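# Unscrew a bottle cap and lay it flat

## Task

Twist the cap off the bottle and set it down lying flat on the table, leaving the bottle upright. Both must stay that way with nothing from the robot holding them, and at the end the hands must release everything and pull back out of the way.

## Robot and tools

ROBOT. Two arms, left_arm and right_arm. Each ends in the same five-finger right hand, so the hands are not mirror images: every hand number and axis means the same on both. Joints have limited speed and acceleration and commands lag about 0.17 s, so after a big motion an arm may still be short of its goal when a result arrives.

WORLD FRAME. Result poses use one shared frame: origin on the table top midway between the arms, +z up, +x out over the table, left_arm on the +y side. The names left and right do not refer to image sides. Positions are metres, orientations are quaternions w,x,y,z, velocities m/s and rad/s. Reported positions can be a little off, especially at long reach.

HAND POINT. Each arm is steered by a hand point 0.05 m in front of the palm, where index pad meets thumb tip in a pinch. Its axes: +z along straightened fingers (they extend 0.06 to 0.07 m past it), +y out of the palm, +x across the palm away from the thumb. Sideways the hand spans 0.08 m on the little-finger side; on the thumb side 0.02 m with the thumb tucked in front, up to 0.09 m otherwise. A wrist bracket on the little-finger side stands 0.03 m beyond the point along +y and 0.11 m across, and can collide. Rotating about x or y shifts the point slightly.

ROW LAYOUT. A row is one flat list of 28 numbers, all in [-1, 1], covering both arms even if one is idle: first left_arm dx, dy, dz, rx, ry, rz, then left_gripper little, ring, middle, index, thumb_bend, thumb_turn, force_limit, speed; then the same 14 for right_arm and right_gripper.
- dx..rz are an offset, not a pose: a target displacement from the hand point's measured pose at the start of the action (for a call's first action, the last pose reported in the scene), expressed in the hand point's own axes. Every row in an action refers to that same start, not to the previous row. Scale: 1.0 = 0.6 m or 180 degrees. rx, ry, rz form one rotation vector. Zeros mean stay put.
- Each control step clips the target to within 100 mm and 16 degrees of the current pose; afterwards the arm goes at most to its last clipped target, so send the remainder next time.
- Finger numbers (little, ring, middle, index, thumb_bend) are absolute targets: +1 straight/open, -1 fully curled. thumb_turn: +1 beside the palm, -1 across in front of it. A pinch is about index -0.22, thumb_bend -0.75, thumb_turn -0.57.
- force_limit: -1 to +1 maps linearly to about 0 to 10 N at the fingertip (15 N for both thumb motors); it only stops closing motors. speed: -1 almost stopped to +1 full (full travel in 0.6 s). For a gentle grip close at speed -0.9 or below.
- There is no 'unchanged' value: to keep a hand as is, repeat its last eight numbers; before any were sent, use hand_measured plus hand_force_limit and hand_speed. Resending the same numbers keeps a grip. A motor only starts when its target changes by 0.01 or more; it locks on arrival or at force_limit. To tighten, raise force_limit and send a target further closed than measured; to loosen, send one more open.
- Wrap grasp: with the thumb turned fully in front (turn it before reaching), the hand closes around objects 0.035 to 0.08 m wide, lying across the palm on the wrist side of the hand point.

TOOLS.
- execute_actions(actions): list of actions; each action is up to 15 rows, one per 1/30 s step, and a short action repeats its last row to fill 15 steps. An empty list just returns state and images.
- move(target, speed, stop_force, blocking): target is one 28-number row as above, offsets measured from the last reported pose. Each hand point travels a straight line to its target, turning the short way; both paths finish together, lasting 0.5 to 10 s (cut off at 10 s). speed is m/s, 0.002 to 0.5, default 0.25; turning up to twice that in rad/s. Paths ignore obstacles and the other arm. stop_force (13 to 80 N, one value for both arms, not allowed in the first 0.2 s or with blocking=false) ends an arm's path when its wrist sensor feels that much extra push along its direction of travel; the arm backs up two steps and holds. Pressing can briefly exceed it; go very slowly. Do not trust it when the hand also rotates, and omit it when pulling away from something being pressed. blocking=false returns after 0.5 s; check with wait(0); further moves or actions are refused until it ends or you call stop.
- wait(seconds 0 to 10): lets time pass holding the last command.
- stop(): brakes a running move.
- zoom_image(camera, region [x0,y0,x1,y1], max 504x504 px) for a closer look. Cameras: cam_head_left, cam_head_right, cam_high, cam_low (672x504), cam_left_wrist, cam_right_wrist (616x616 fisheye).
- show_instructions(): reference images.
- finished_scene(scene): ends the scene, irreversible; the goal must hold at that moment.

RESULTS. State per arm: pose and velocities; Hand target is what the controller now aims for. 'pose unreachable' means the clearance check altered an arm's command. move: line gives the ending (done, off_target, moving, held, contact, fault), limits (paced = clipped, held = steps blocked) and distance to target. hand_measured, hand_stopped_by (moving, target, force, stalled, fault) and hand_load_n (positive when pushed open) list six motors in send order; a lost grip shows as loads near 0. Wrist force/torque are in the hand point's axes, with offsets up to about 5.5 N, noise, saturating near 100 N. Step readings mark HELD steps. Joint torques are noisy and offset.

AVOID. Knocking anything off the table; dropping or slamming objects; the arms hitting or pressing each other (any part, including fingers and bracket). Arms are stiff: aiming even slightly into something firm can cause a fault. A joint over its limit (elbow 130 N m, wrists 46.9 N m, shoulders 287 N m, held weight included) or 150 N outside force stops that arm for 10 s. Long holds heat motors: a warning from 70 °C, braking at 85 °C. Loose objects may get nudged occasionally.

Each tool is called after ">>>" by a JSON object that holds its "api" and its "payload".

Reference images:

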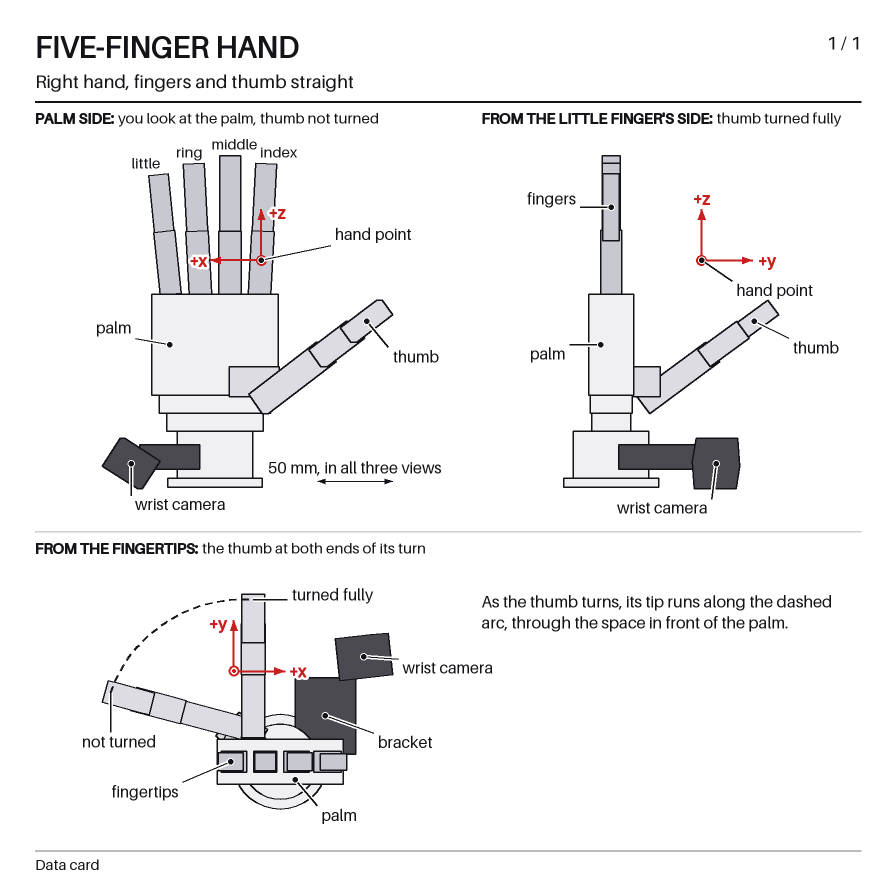

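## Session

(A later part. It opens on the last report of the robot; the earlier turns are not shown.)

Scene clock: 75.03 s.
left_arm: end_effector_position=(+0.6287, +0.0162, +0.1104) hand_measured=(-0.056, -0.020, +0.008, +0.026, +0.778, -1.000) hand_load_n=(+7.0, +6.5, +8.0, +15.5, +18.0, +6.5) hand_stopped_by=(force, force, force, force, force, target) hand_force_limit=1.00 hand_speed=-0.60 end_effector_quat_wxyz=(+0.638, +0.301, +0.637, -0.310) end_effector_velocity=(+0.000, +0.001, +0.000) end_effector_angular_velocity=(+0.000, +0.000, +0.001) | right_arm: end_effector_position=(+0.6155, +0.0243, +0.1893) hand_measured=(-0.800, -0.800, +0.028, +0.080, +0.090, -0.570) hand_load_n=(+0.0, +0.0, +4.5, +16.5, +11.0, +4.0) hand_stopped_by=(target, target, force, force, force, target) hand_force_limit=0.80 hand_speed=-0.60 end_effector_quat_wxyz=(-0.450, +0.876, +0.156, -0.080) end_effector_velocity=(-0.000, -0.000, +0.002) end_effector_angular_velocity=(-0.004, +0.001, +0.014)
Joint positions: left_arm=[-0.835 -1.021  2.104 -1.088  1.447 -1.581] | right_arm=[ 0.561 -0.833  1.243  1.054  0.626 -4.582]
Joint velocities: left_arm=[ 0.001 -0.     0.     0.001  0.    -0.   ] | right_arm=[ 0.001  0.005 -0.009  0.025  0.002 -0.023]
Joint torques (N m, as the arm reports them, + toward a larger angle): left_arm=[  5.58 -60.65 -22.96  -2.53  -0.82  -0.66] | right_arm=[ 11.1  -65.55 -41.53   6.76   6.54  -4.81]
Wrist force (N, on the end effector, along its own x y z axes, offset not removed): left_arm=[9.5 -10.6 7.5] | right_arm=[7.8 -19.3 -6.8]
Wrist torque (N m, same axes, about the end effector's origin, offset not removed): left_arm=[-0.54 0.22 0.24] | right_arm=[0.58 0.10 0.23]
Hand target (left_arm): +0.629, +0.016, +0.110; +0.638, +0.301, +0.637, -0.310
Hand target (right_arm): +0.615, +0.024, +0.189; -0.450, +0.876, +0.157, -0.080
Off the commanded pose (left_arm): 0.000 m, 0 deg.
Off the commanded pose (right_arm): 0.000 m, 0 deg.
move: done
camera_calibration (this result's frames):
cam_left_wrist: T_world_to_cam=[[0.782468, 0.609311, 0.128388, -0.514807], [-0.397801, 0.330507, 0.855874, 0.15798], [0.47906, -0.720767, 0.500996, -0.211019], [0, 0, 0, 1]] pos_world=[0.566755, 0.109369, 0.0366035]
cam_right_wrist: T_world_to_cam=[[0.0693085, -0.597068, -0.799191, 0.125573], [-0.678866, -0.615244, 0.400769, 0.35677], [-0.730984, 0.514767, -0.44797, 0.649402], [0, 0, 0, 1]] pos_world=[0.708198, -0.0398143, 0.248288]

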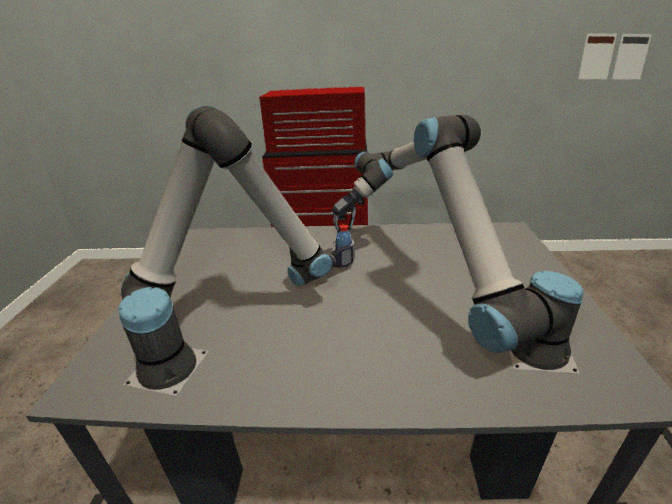

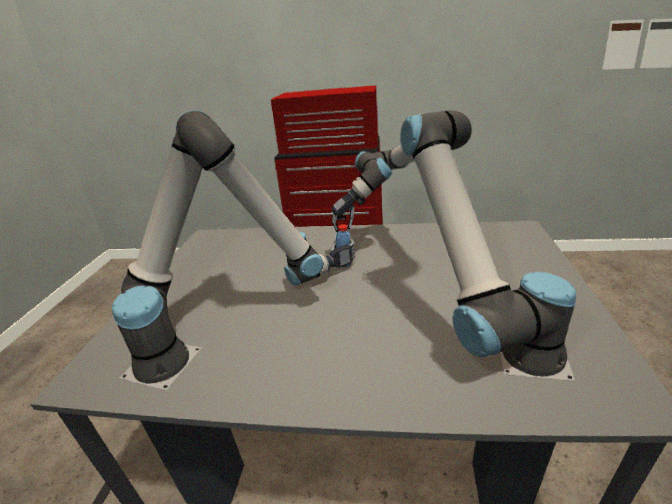

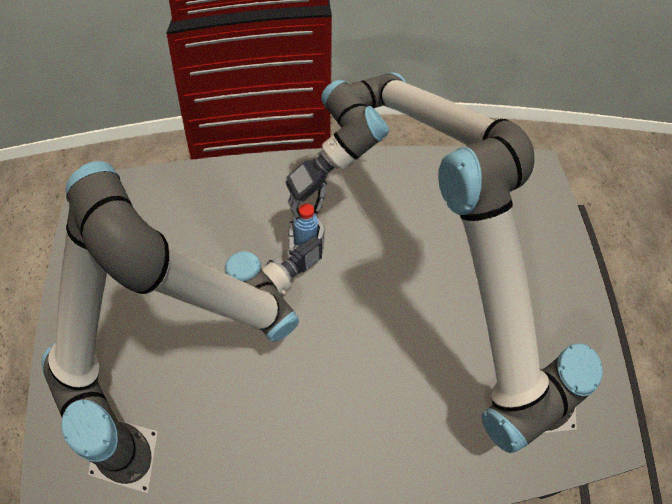

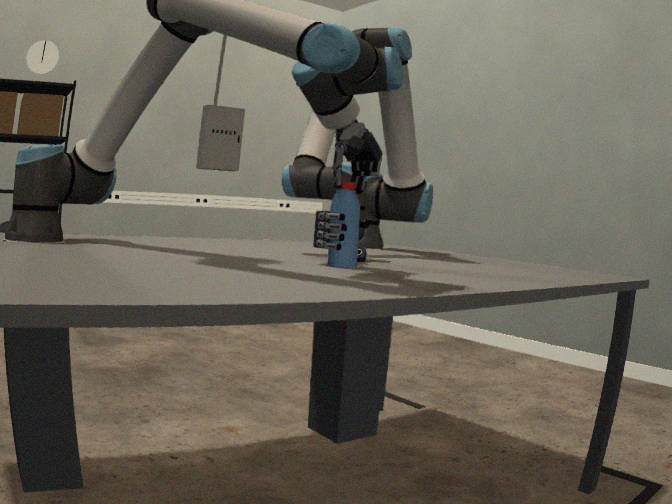

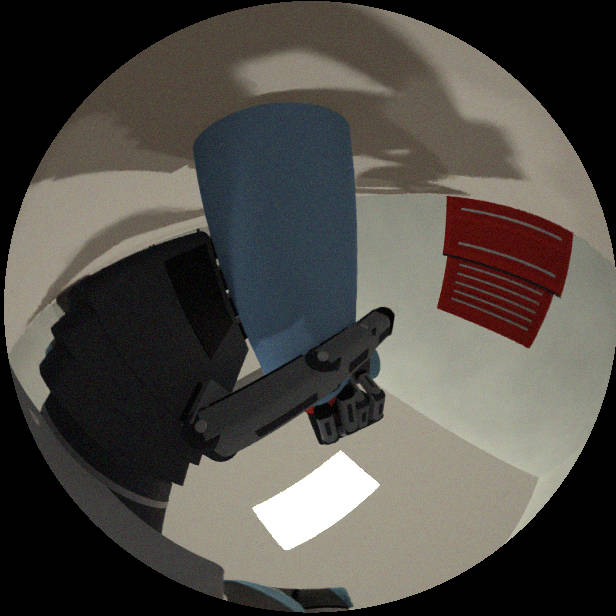

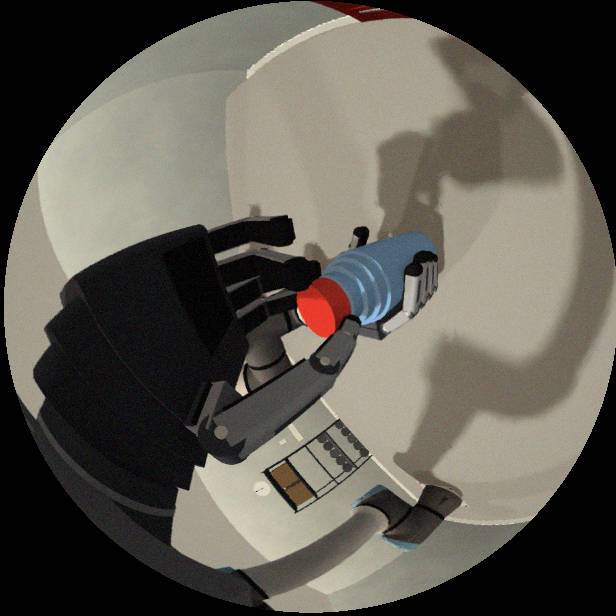

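>>> {"api": "execute_actions", "payload": {"actions": [[[0,0,0,0,0,0, -1,-1,-1,-1,-1,-1,1,-0.6, 0,0,0,0,0,0, -0.8,-0.8,0.4,0.4,0.3,-0.57,0.8,0.2]]]}}

>>> {"api": "move", "payload": {"target": [0,0,0,0,0,0, -1,-1,-1,-1,-1,-1,1,-0.6, 0,-0.0027,-0.002,0,0.496,0.357, -0.8,-0.8,0.4,0.4,0.3,-0.57,0.8,0.2], "speed": 0.45}}

>>> {"api": "execute_actions", "payload": {"actions": [[[0,0,0,0,0,0, -1,-1,-1,-1,-1,-1,1,-0.6, 0,0,0,0,0,0, -0.8,-0.8,-0.6,-0.6,-1,-0.57,0.8,-0.6]],[[0,0,0,0,0,0, -1,-1,-1,-1,-1,-1,1,-0.6, 0,0,0,0,0,0, -0.8,-0.8,-0.6,-0.6,-1,-0.57,0.8,-0.6]]]}}

>>> {"api": "move", "payload": {"target": [0,0,0,0,0,0, -1,-1,-1,-1,-1,-1,1,-0.6, 0,-0.0027,-0.002,0,-0.496,-0.357, -0.8,-0.8,-0.6,-0.6,-1,-0.57,0.8,-0.6], "speed": 0.3}}

>>> {"api": "zoom_image", "payload": {"camera": "cam_low", "region": [280,140,420,245]}}

Scene clock: 75.97 s.
left_arm: end_effector_position=(+0.6287, +0.0162, +0.1104) hand_measured=(-0.056, -0.020, +0.008, +0.026, +0.778, -1.000) hand_load_n=(+7.5, +5.5, +5.5, +12.0, +21.0, +4.5) hand_stopped_by=(force, force, force, force, force, target) hand_force_limit=1.00 hand_speed=-0.60 end_effector_quat_wxyz=(+0.638, +0.301, +0.637, -0.310) end_effector_velocity=(+0.000, +0.000, -0.000) end_effector_angular_velocity=(-0.000, -0.000, +0.000) | right_arm: end_effector_position=(+0.6154, +0.0243, +0.1892) hand_measured=(-0.800, -0.800, +0.400, +0.400, +0.300, -0.570) hand_load_n=(+0.0, +0.0, +0.0, +0.0, +0.0, +0.0) hand_stopped_by=(target, target, target, target, target, target) hand_force_limit=0.80 hand_speed=0.20 end_effector_quat_wxyz=(-0.450, +0.876, +0.156, -0.080) end_effector_velocity=(+0.001, +0.001, +0.000) end_effector_angular_velocity=(+0.002, -0.001, +0.000)
Joint positions: left_arm=[-0.835 -1.021  2.104 -1.088  1.447 -1.581] | right_arm=[ 0.561 -0.833  1.243  1.054  0.626 -4.582]
Joint velocities: left_arm=[ 0.     0.     0.    -0.001  0.     0.   ] | right_arm=[ 0.     0.001 -0.002 -0.001 -0.002  0.   ]
Joint torques (N m, as the arm reports them, + toward a larger angle): left_arm=[  4.78 -61.46 -22.3   -2.89  -1.25  -0.7 ] | right_arm=[-13.93 -99.3  -23.87   0.47  -4.8    3.38]
Wrist force (N, on the end effector, along its own x y z axes, offset not removed): left_arm=[-1.9 -1.9 -3.0] | right_arm=[4.2 -2.4 -0.5]
Wrist torque (N m, same axes, about the end effector's origin, offset not removed): left_arm=[-0.27 0.36 -0.15] | right_arm=[-0.70 -0.33 0.17]
Hand target (left_arm): +0.629, +0.016, +0.110; +0.638, +0.301, +0.637, -0.310
Hand target (right_arm): +0.615, +0.024, +0.189; -0.450, +0.876, +0.156, -0.080
Off the commanded pose (left_arm): 0.000 m, 0 deg.
Off the commanded pose (right_arm): 0.000 m, 0 deg.
Step readings (end_effector_position):
0: left_arm (+0.6287, +0.0162, +0.1104) | right_arm (+0.6154, +0.0243, +0.1892)
1: left_arm (+0.6287, +0.0162, +0.1104) | right_arm (+0.6154, +0.0243, +0.1892)
2: left_arm (+0.6287, +0.0162, +0.1104) | right_arm (+0.6155, +0.0243, +0.1892)
4: left_arm (+0.6287, +0.0162, +0.1104) | right_arm (+0.6155, +0.0243, +0.1891)
8: left_arm (+0.6287, +0.0162, +0.1104) | right_arm (+0.6155, +0.0243, +0.1891)
15: end_effector_position above
camera_calibration (this result's frames):
cam_left_wrist: T_world_to_cam=[[0.782478, 0.609298, 0.128389, -0.514809], [-0.397794, 0.330513, 0.855874, 0.157977], [0.479048, -0.720775, 0.500995, -0.211011], [0, 0, 0, 1]] pos_world=[0.566754, 0.109367, 0.0366025]
cam_right_wrist: T_world_to_cam=[[0.0694513, -0.597245, -0.799046, 0.12543], [-0.67883, -0.615231, 0.400851, 0.356746], [-0.731004, 0.514576, -0.448156, 0.649403], [0, 0, 0, 1]] pos_world=[0.708175, -0.0397742, 0.248257]

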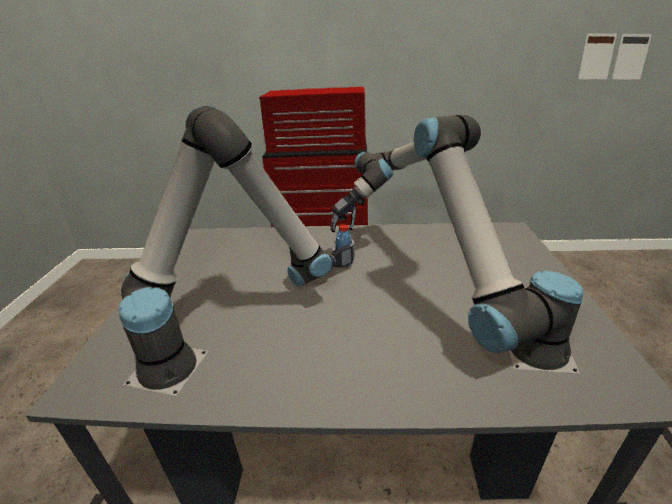

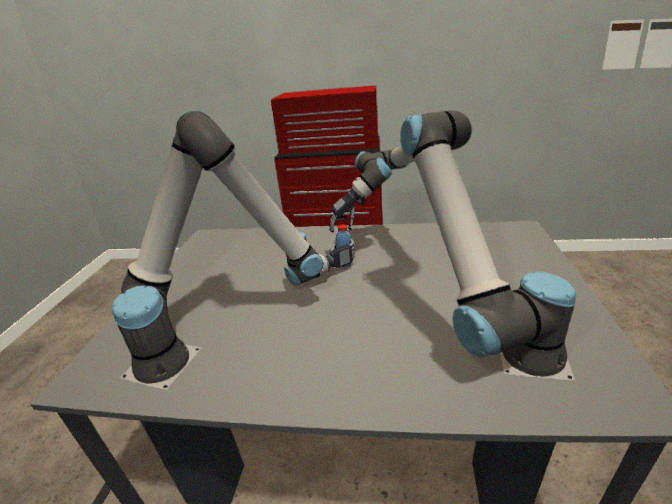

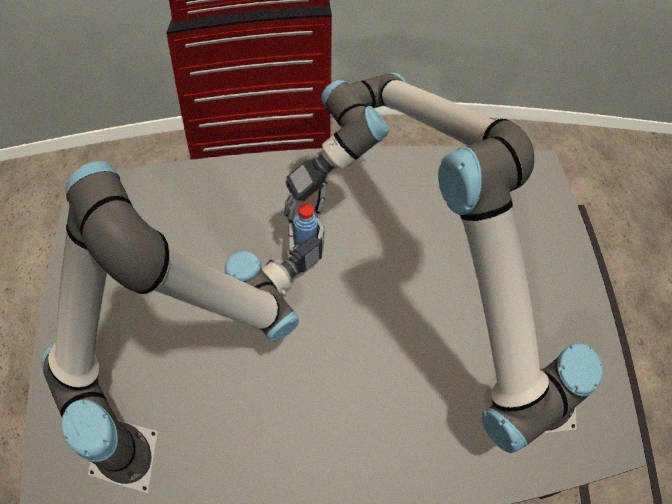

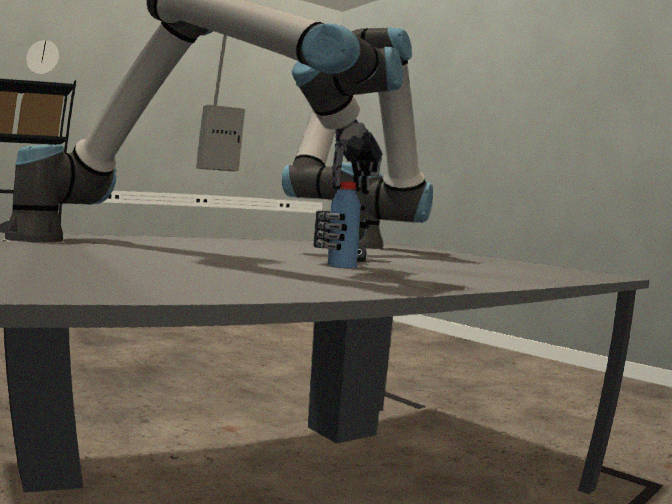

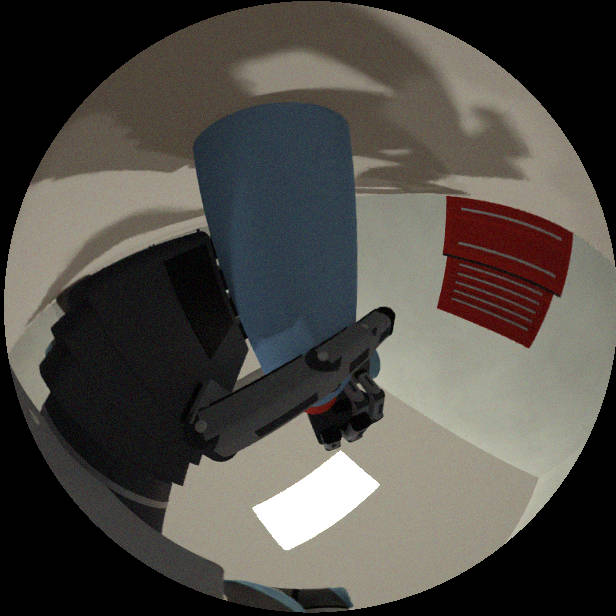

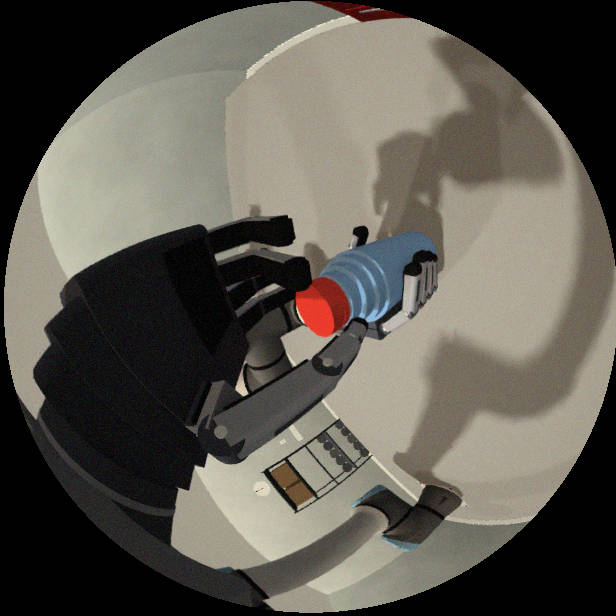

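Scene clock: 78.83 s.
left_arm: end_effector_position=(+0.6287, +0.0162, +0.1104) hand_measured=(-0.056, -0.020, +0.008, +0.026, +0.778, -1.000) hand_load_n=(+7.5, +5.5, +5.5, +12.0, +21.0, +4.5) hand_stopped_by=(force, force, force, force, force, target) hand_force_limit=1.00 hand_speed=-0.60 end_effector_quat_wxyz=(+0.638, +0.301, +0.637, -0.310) end_effector_velocity=(-0.000, -0.001, -0.000) end_effector_angular_velocity=(-0.000, -0.000, -0.001) | right_arm: end_effector_position=(+0.6154, +0.0244, +0.1911) hand_measured=(-0.800, -0.800, +0.400, +0.400, +0.300, -0.570) hand_load_n=(+0.0, +0.0, +0.0, +0.0, +0.0, +0.0) hand_stopped_by=(target, target, target, target, target, target) hand_force_limit=0.80 hand_speed=0.20 end_effector_quat_wxyz=(-0.325, +0.630, -0.628, +0.321) end_effector_velocity=(-0.000, -0.000, -0.002) end_effector_angular_velocity=(-0.003, +0.007, -0.015)
Joint positions: left_arm=[-0.835 -1.021  2.104 -1.088  1.447 -1.581] | right_arm=[ 0.901 -1.084  1.519  0.345  2.165 -2.632]
Joint velocities: left_arm=[-0.001  0.    -0.    -0.    -0.     0.   ] | right_arm=[ 0.003  0.008 -0.009  0.018  0.011  0.017]
Joint torques (N m, as the arm reports them, + toward a larger angle): left_arm=[  5.1  -60.03 -21.94  -2.75  -1.07  -0.66] | right_arm=[ 17.9  -61.26 -52.18   5.68   4.33   4.09]
Wrist force (N, on the end effector, along its own x y z axes, offset not removed): left_arm=[2.6 3.5 -2.7] | right_arm=[1.1 0.3 4.6]
Wrist torque (N m, same axes, about the end effector's origin, offset not removed): left_arm=[0.47 -0.28 0.25] | right_arm=[-0.44 -0.28 0.33]
Hand target (left_arm): +0.629, +0.016, +0.110; +0.638, +0.301, +0.637, -0.310
Hand target (right_arm): +0.615, +0.024, +0.191; -0.324, +0.630, -0.628, +0.321
Off the commanded pose (left_arm): 0.000 m, 0 deg.
Off the commanded pose (right_arm): 0.000 m, 0 deg.
move: done
camera_calibration (this result's frames):
cam_left_wrist: T_world_to_cam=[[0.782479, 0.609298, 0.128389, -0.514809], [-0.397794, 0.330513, 0.855874, 0.157977], [0.479048, -0.720775, 0.500995, -0.211011], [0, 0, 0, 1]] pos_world=[0.566754, 0.109367, 0.0366026]
cam_right_wrist: T_world_to_cam=[[-0.585755, 0.140973, -0.798134, 0.512055], [-0.347403, 0.846035, 0.404395, 0.115683], [0.732258, 0.514151, -0.446595, -0.250631], [0, 0, 0, 1]] pos_world=[0.523654, -0.0411958, 0.249976]

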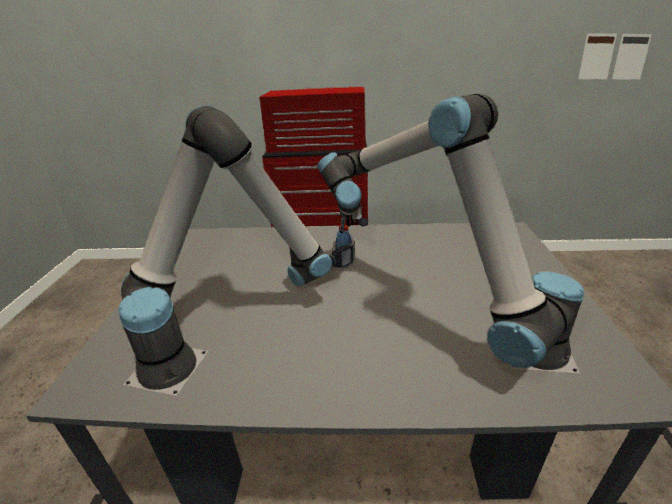

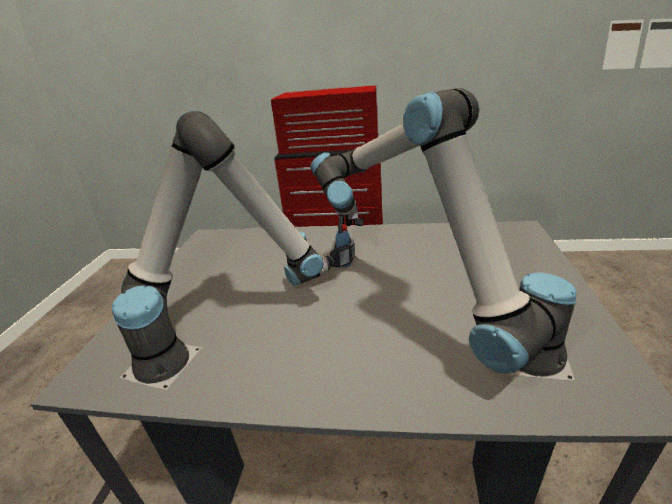

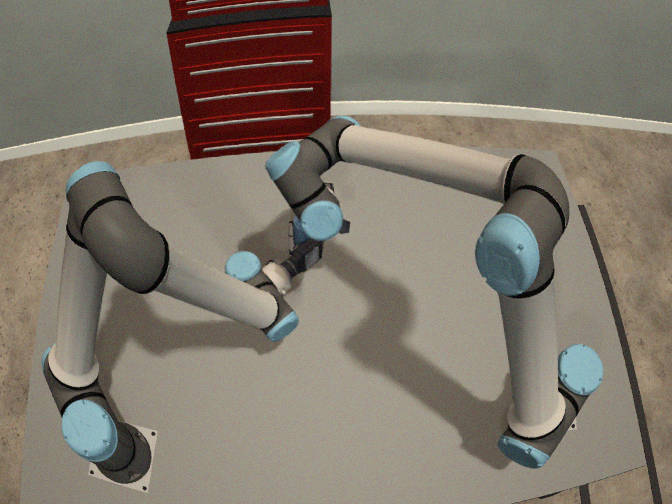

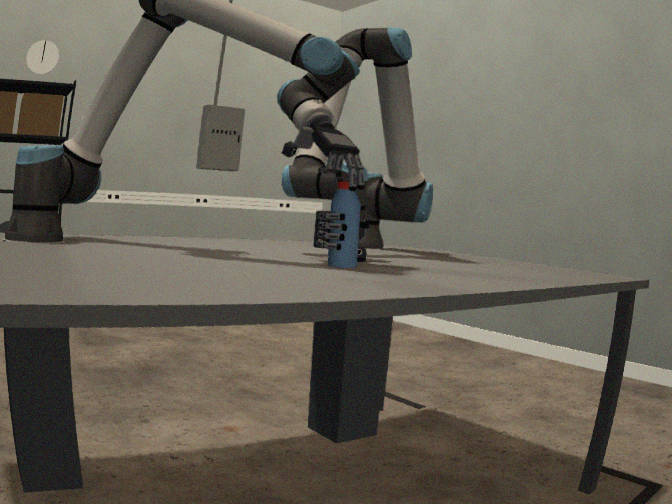

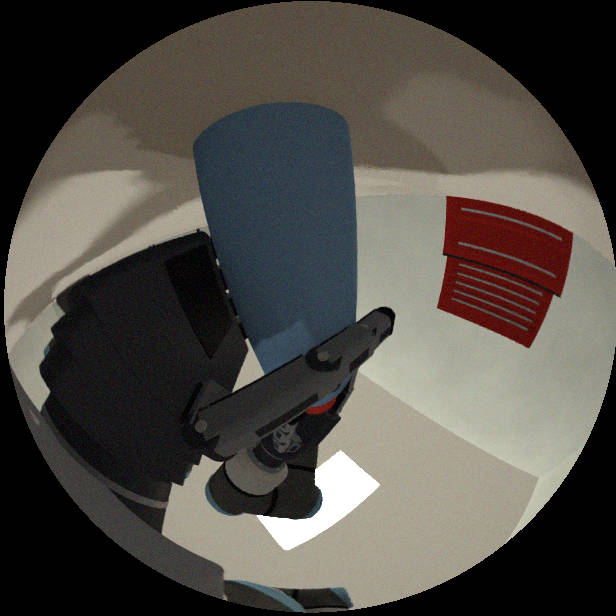

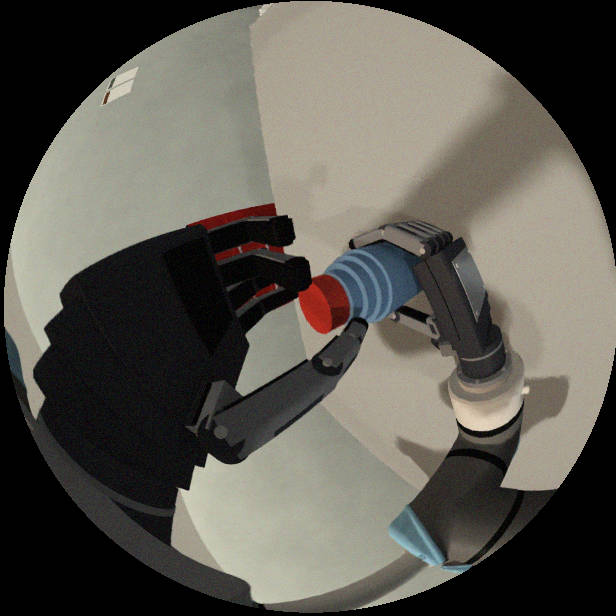

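Scene clock: 79.83 s.
left_arm: end_effector_position=(+0.6287, +0.0162, +0.1104) hand_measured=(-0.056, -0.020, +0.008, +0.026, +0.778, -1.000) hand_load_n=(+9.0, +5.5, +4.0, +9.5, +21.0, +3.0) hand_stopped_by=(force, force, force, force, force, target) hand_force_limit=1.00 hand_speed=-0.60 end_effector_quat_wxyz=(+0.638, +0.301, +0.637, -0.310) end_effector_velocity=(-0.000, +0.000, -0.002) end_effector_angular_velocity=(+0.003, +0.002, +0.000) | right_arm: end_effector_position=(+0.6154, +0.0245, +0.1912) hand_measured=(-0.800, -0.800, +0.018, +0.086, +0.076, -0.570) hand_load_n=(+0.0, +0.0, +11.0, +9.0, +14.5, +2.5) hand_stopped_by=(target, target, force, force, force, target) hand_force_limit=0.80 hand_speed=-0.60 end_effector_quat_wxyz=(-0.325, +0.630, -0.628, +0.321) end_effector_velocity=(-0.000, -0.001, -0.002) end_effector_angular_velocity=(-0.002, +0.002, -0.000)
Joint positions: left_arm=[-0.835 -1.021  2.104 -1.088  1.447 -1.581] | right_arm=[ 0.901 -1.083  1.519  0.345  2.165 -2.631]
Joint velocities: left_arm=[-0.     0.002 -0.     0.001 -0.     0.   ] | right_arm=[-0.     0.001  0.001  0.001  0.     0.   ]
Joint torques (N m, as the arm reports them, + toward a larger angle): left_arm=[  6.58 -61.41 -23.05  -2.97  -1.21  -0.65] | right_arm=[  0.65 -84.65 -31.18   0.18  -2.54  -2.69]
Wrist force (N, on the end effector, along its own x y z axes, offset not removed): left_arm=[-2.4 -2.5 -8.8] | right_arm=[6.1 -0.8 2.0]
Wrist torque (N m, same axes, about the end effector's origin, offset not removed): left_arm=[-0.18 -0.23 -0.04] | right_arm=[0.24 -0.16 0.13]
Hand target (left_arm): +0.629, +0.016, +0.110; +0.638, +0.301, +0.637, -0.310
Hand target (right_arm): +0.615, +0.025, +0.191; -0.325, +0.630, -0.628, +0.321
Off the commanded pose (left_arm): 0.000 m, 0 deg.
Off the commanded pose (right_arm): 0.000 m, 0 deg.
Step readings (end_effector_position; steps 1 to 15: 1st action; 16 to 30: 2nd action):
0: left_arm (+0.6287, +0.0162, +0.1104) | right_arm (+0.6154, +0.0244, +0.1911)
1: left_arm (+0.6287, +0.0162, +0.1104) | right_arm (+0.6154, +0.0244, +0.1911)
2: left_arm (+0.6287, +0.0162, +0.1104) | right_arm (+0.6154, +0.0244, +0.1911)
4: left_arm (+0.6287, +0.0162, +0.1104) | right_arm (+0.6154, +0.0244, +0.1911)
8: left_arm (+0.6287, +0.0162, +0.1104) | right_arm (+0.6155, +0.0245, +0.1912)
15: left_arm (+0.6287, +0.0162, +0.1104) | right_arm (+0.6155, +0.0245, +0.1912)
16: left_arm (+0.6287, +0.0162, +0.1104) | right_arm (+0.6155, +0.0245, +0.1912)
17: left_arm (+0.6287, +0.0162, +0.1104) | right_arm (+0.6154, +0.0245, +0.1912)
19: left_arm (+0.6287, +0.0162, +0.1104) | right_arm (+0.6154, +0.0245, +0.1912)
23: left_arm (+0.6287, +0.0162, +0.1104) | right_arm (+0.6154, +0.0245, +0.1912)
30: end_effector_position above
camera_calibration (this result's frames):
cam_left_wrist: T_world_to_cam=[[0.782478, 0.609298, 0.128389, -0.514809], [-0.397795, 0.330513, 0.855874, 0.157977], [0.479048, -0.720775, 0.500995, -0.211011], [0, 0, 0, 1]] pos_world=[0.566754, 0.109367, 0.0366026]
cam_right_wrist: T_world_to_cam=[[-0.585645, 0.140991, -0.798211, 0.512044], [-0.347462, 0.846024, 0.404368, 0.115633], [0.732318, 0.514164, -0.446481, -0.250708], [0, 0, 0, 1]] pos_world=[0.523652, -0.0411163, 0.250025]

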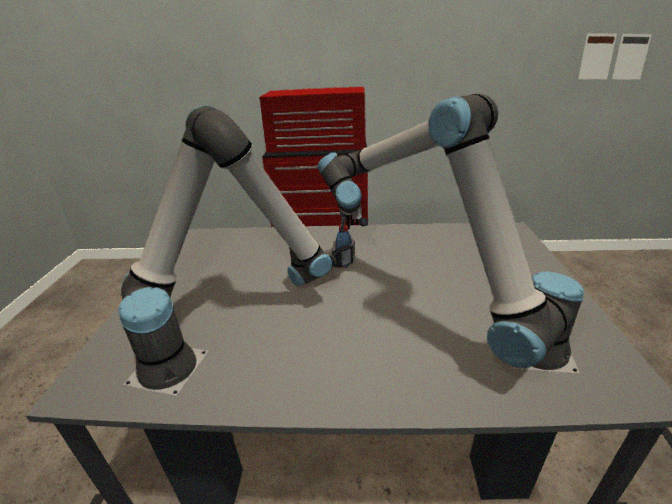

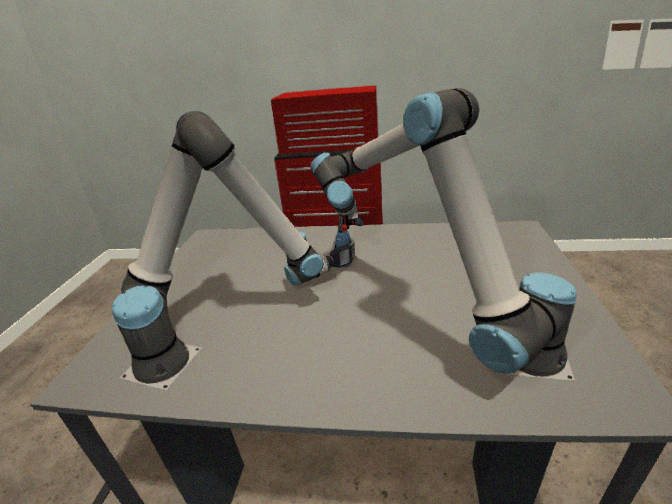

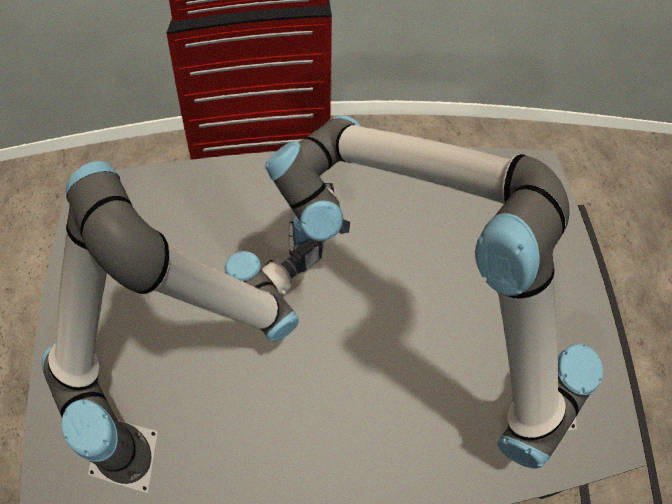

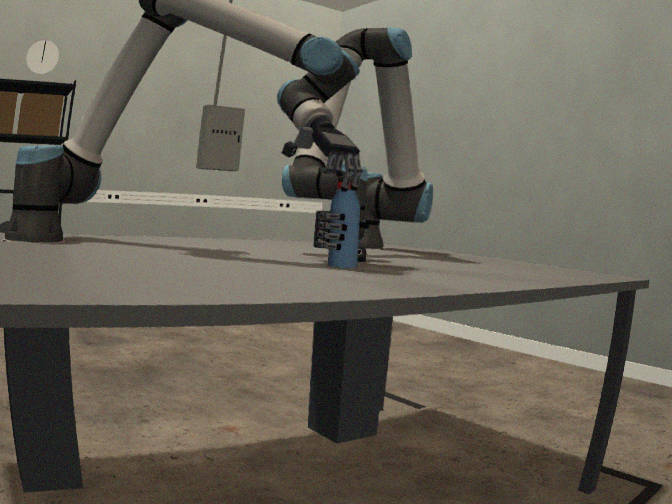

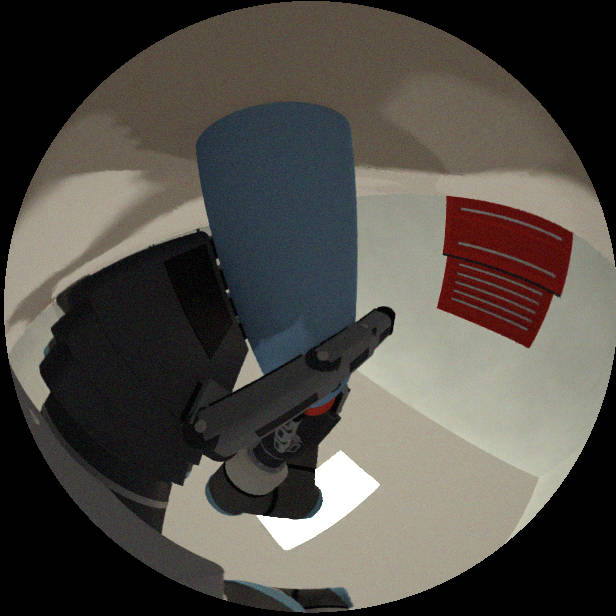

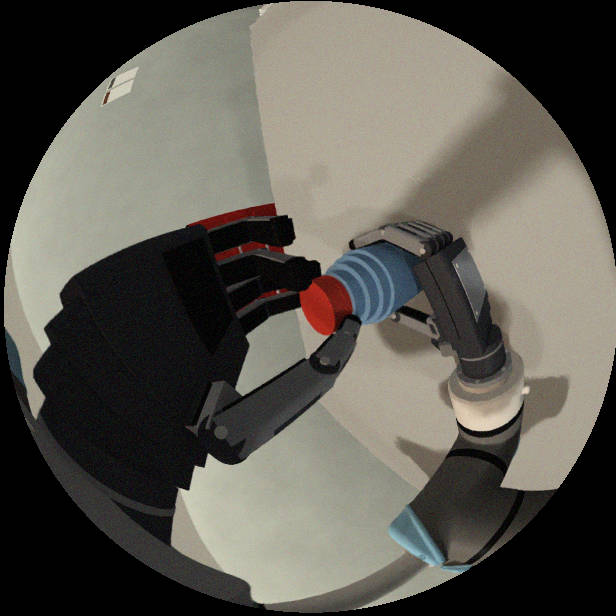

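Scene clock: 83.73 s.
left_arm: end_effector_position=(+0.6287, +0.0162, +0.1104) hand_measured=(-0.056, -0.020, +0.008, +0.026, +0.778, -1.000) hand_load_n=(+5.0, +5.0, +7.0, +14.5, +16.0, +5.0) hand_stopped_by=(force, force, force, force, force, target) hand_force_limit=1.00 hand_speed=-0.60 end_effector_quat_wxyz=(+0.638, +0.301, +0.637, -0.310) end_effector_velocity=(-0.000, -0.000, +0.002) end_effector_angular_velocity=(-0.002, -0.001, +0.000) | right_arm: end_effector_position=(+0.6154, +0.0244, +0.1934) hand_measured=(-0.800, -0.800, +0.018, +0.086, +0.078, -0.570) hand_load_n=(+0.0, +0.0, +6.0, +12.0, +14.0, +5.0) hand_stopped_by=(target, target, force, force, force, target) hand_force_limit=0.80 hand_speed=-0.60 end_effector_quat_wxyz=(-0.450, +0.875, +0.157, -0.079) end_effector_velocity=(-0.001, -0.001, -0.001) end_effector_angular_velocity=(-0.006, +0.004, +0.014)
Joint positions: left_arm=[-0.835 -1.021  2.104 -1.088  1.447 -1.581] | right_arm=[ 0.561 -0.837  1.241  1.059  0.625 -4.583]
Joint velocities: left_arm=[-0.    -0.002 -0.     0.    -0.     0.   ] | right_arm=[ 0.001  0.008 -0.007  0.023  0.002 -0.022]
Joint torques (N m, as the arm reports them, + toward a larger angle): left_arm=[  5.71 -60.8  -22.05  -2.29  -1.25  -0.53] | right_arm=[ 15.27 -68.82 -44.89   8.05   4.86  -4.06]
Wrist force (N, on the end effector, along its own x y z axes, offset not removed): left_arm=[5.8 -7.7 5.1] | right_arm=[5.1 -11.6 9.0]
Wrist torque (N m, same axes, about the end effector's origin, offset not removed): left_arm=[-0.38 0.29 0.35] | right_arm=[-0.14 0.27 0.01]
Hand target (left_arm): +0.629, +0.016, +0.110; +0.638, +0.301, +0.637, -0.310
Hand target (right_arm): +0.615, +0.024, +0.193; -0.450, +0.875, +0.157, -0.080
Off the commanded pose (left_arm): 0.000 m, 0 deg.
Off the commanded pose (right_arm): 0.000 m, 0 deg.
move: done
camera_calibration (this result's frames):
cam_left_wrist: T_world_to_cam=[[0.78248, 0.609295, 0.128391, -0.51481], [-0.397784, 0.330496, 0.855886, 0.157974], [0.479054, -0.720785, 0.500974, -0.211008], [0, 0, 0, 1]] pos_world=[0.566752, 0.10937, 0.0365991]
cam_right_wrist: T_world_to_cam=[[0.0704115, -0.596529, -0.799497, 0.12834], [-0.679112, -0.615729, 0.399605, 0.35552], [-0.73065, 0.514812, -0.448464, 0.651082], [0, 0, 0, 1]] pos_world=[0.708114, -0.039722, 0.252527]

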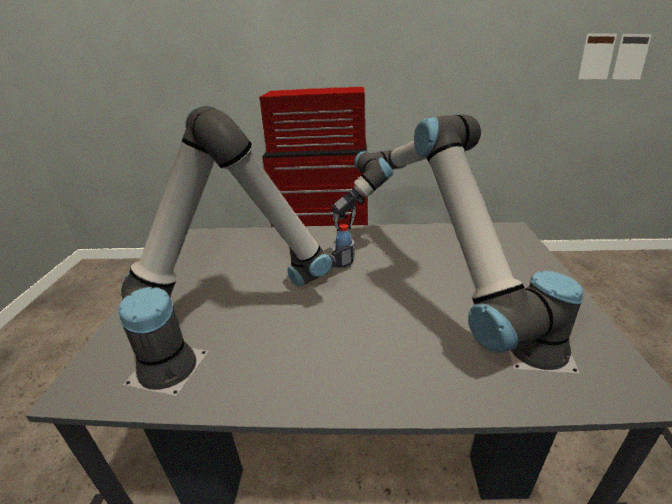

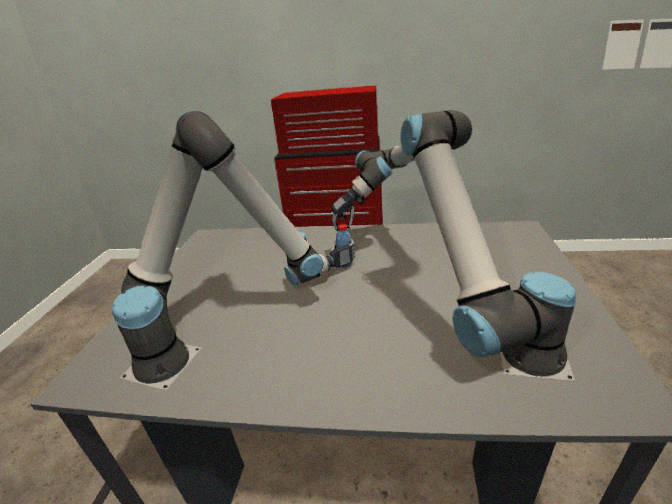

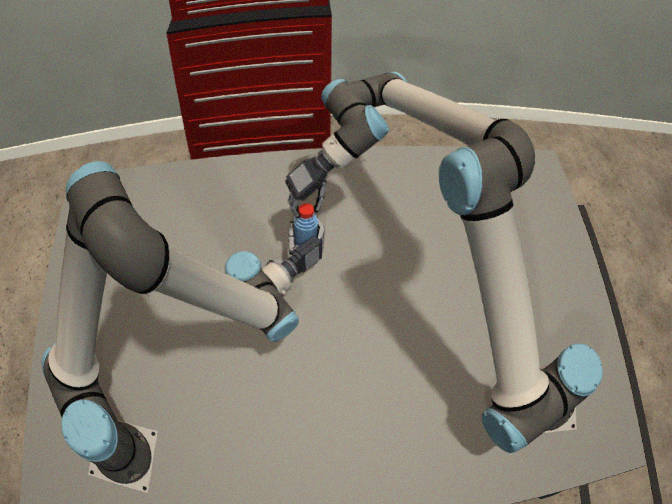

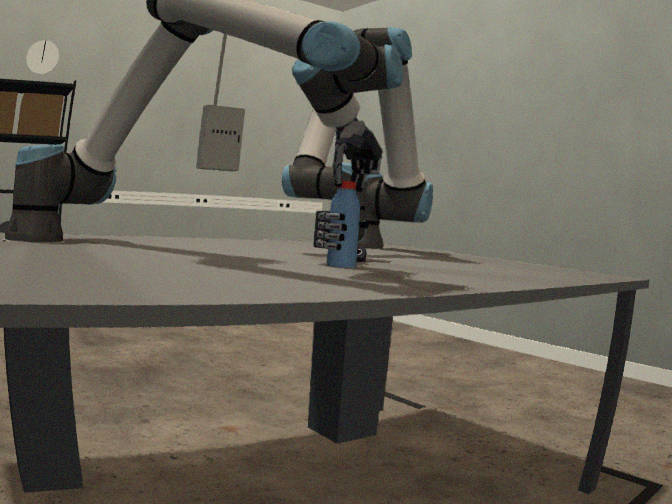

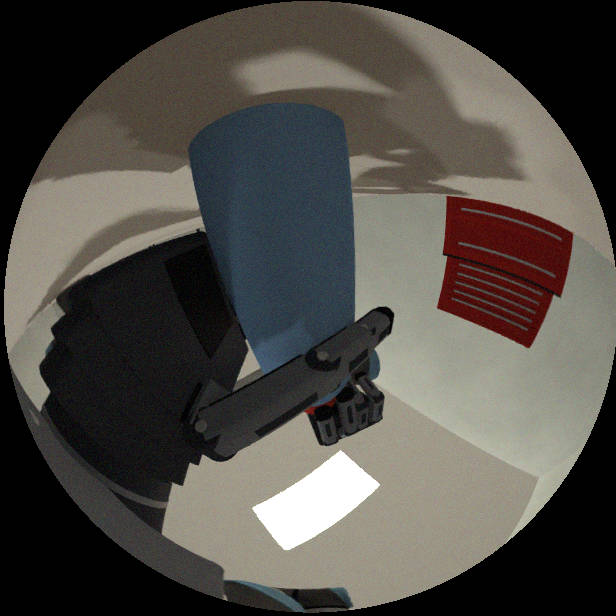

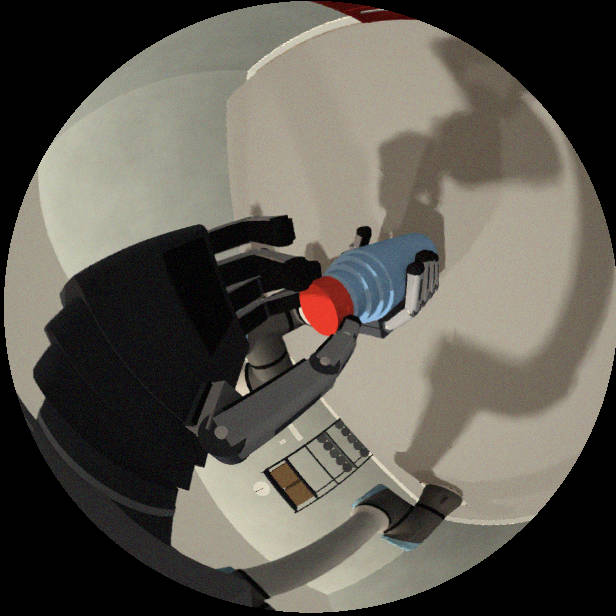

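Region (280, 140, 420, 245) of cam_low's 672x504 image, scaled by 3.600, with more detail than that image has; it fills the top 378 rows of this view, and the rest is white.

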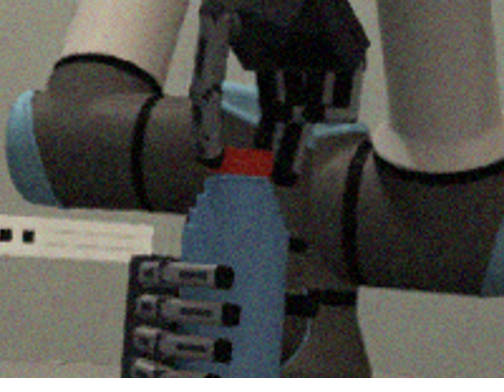

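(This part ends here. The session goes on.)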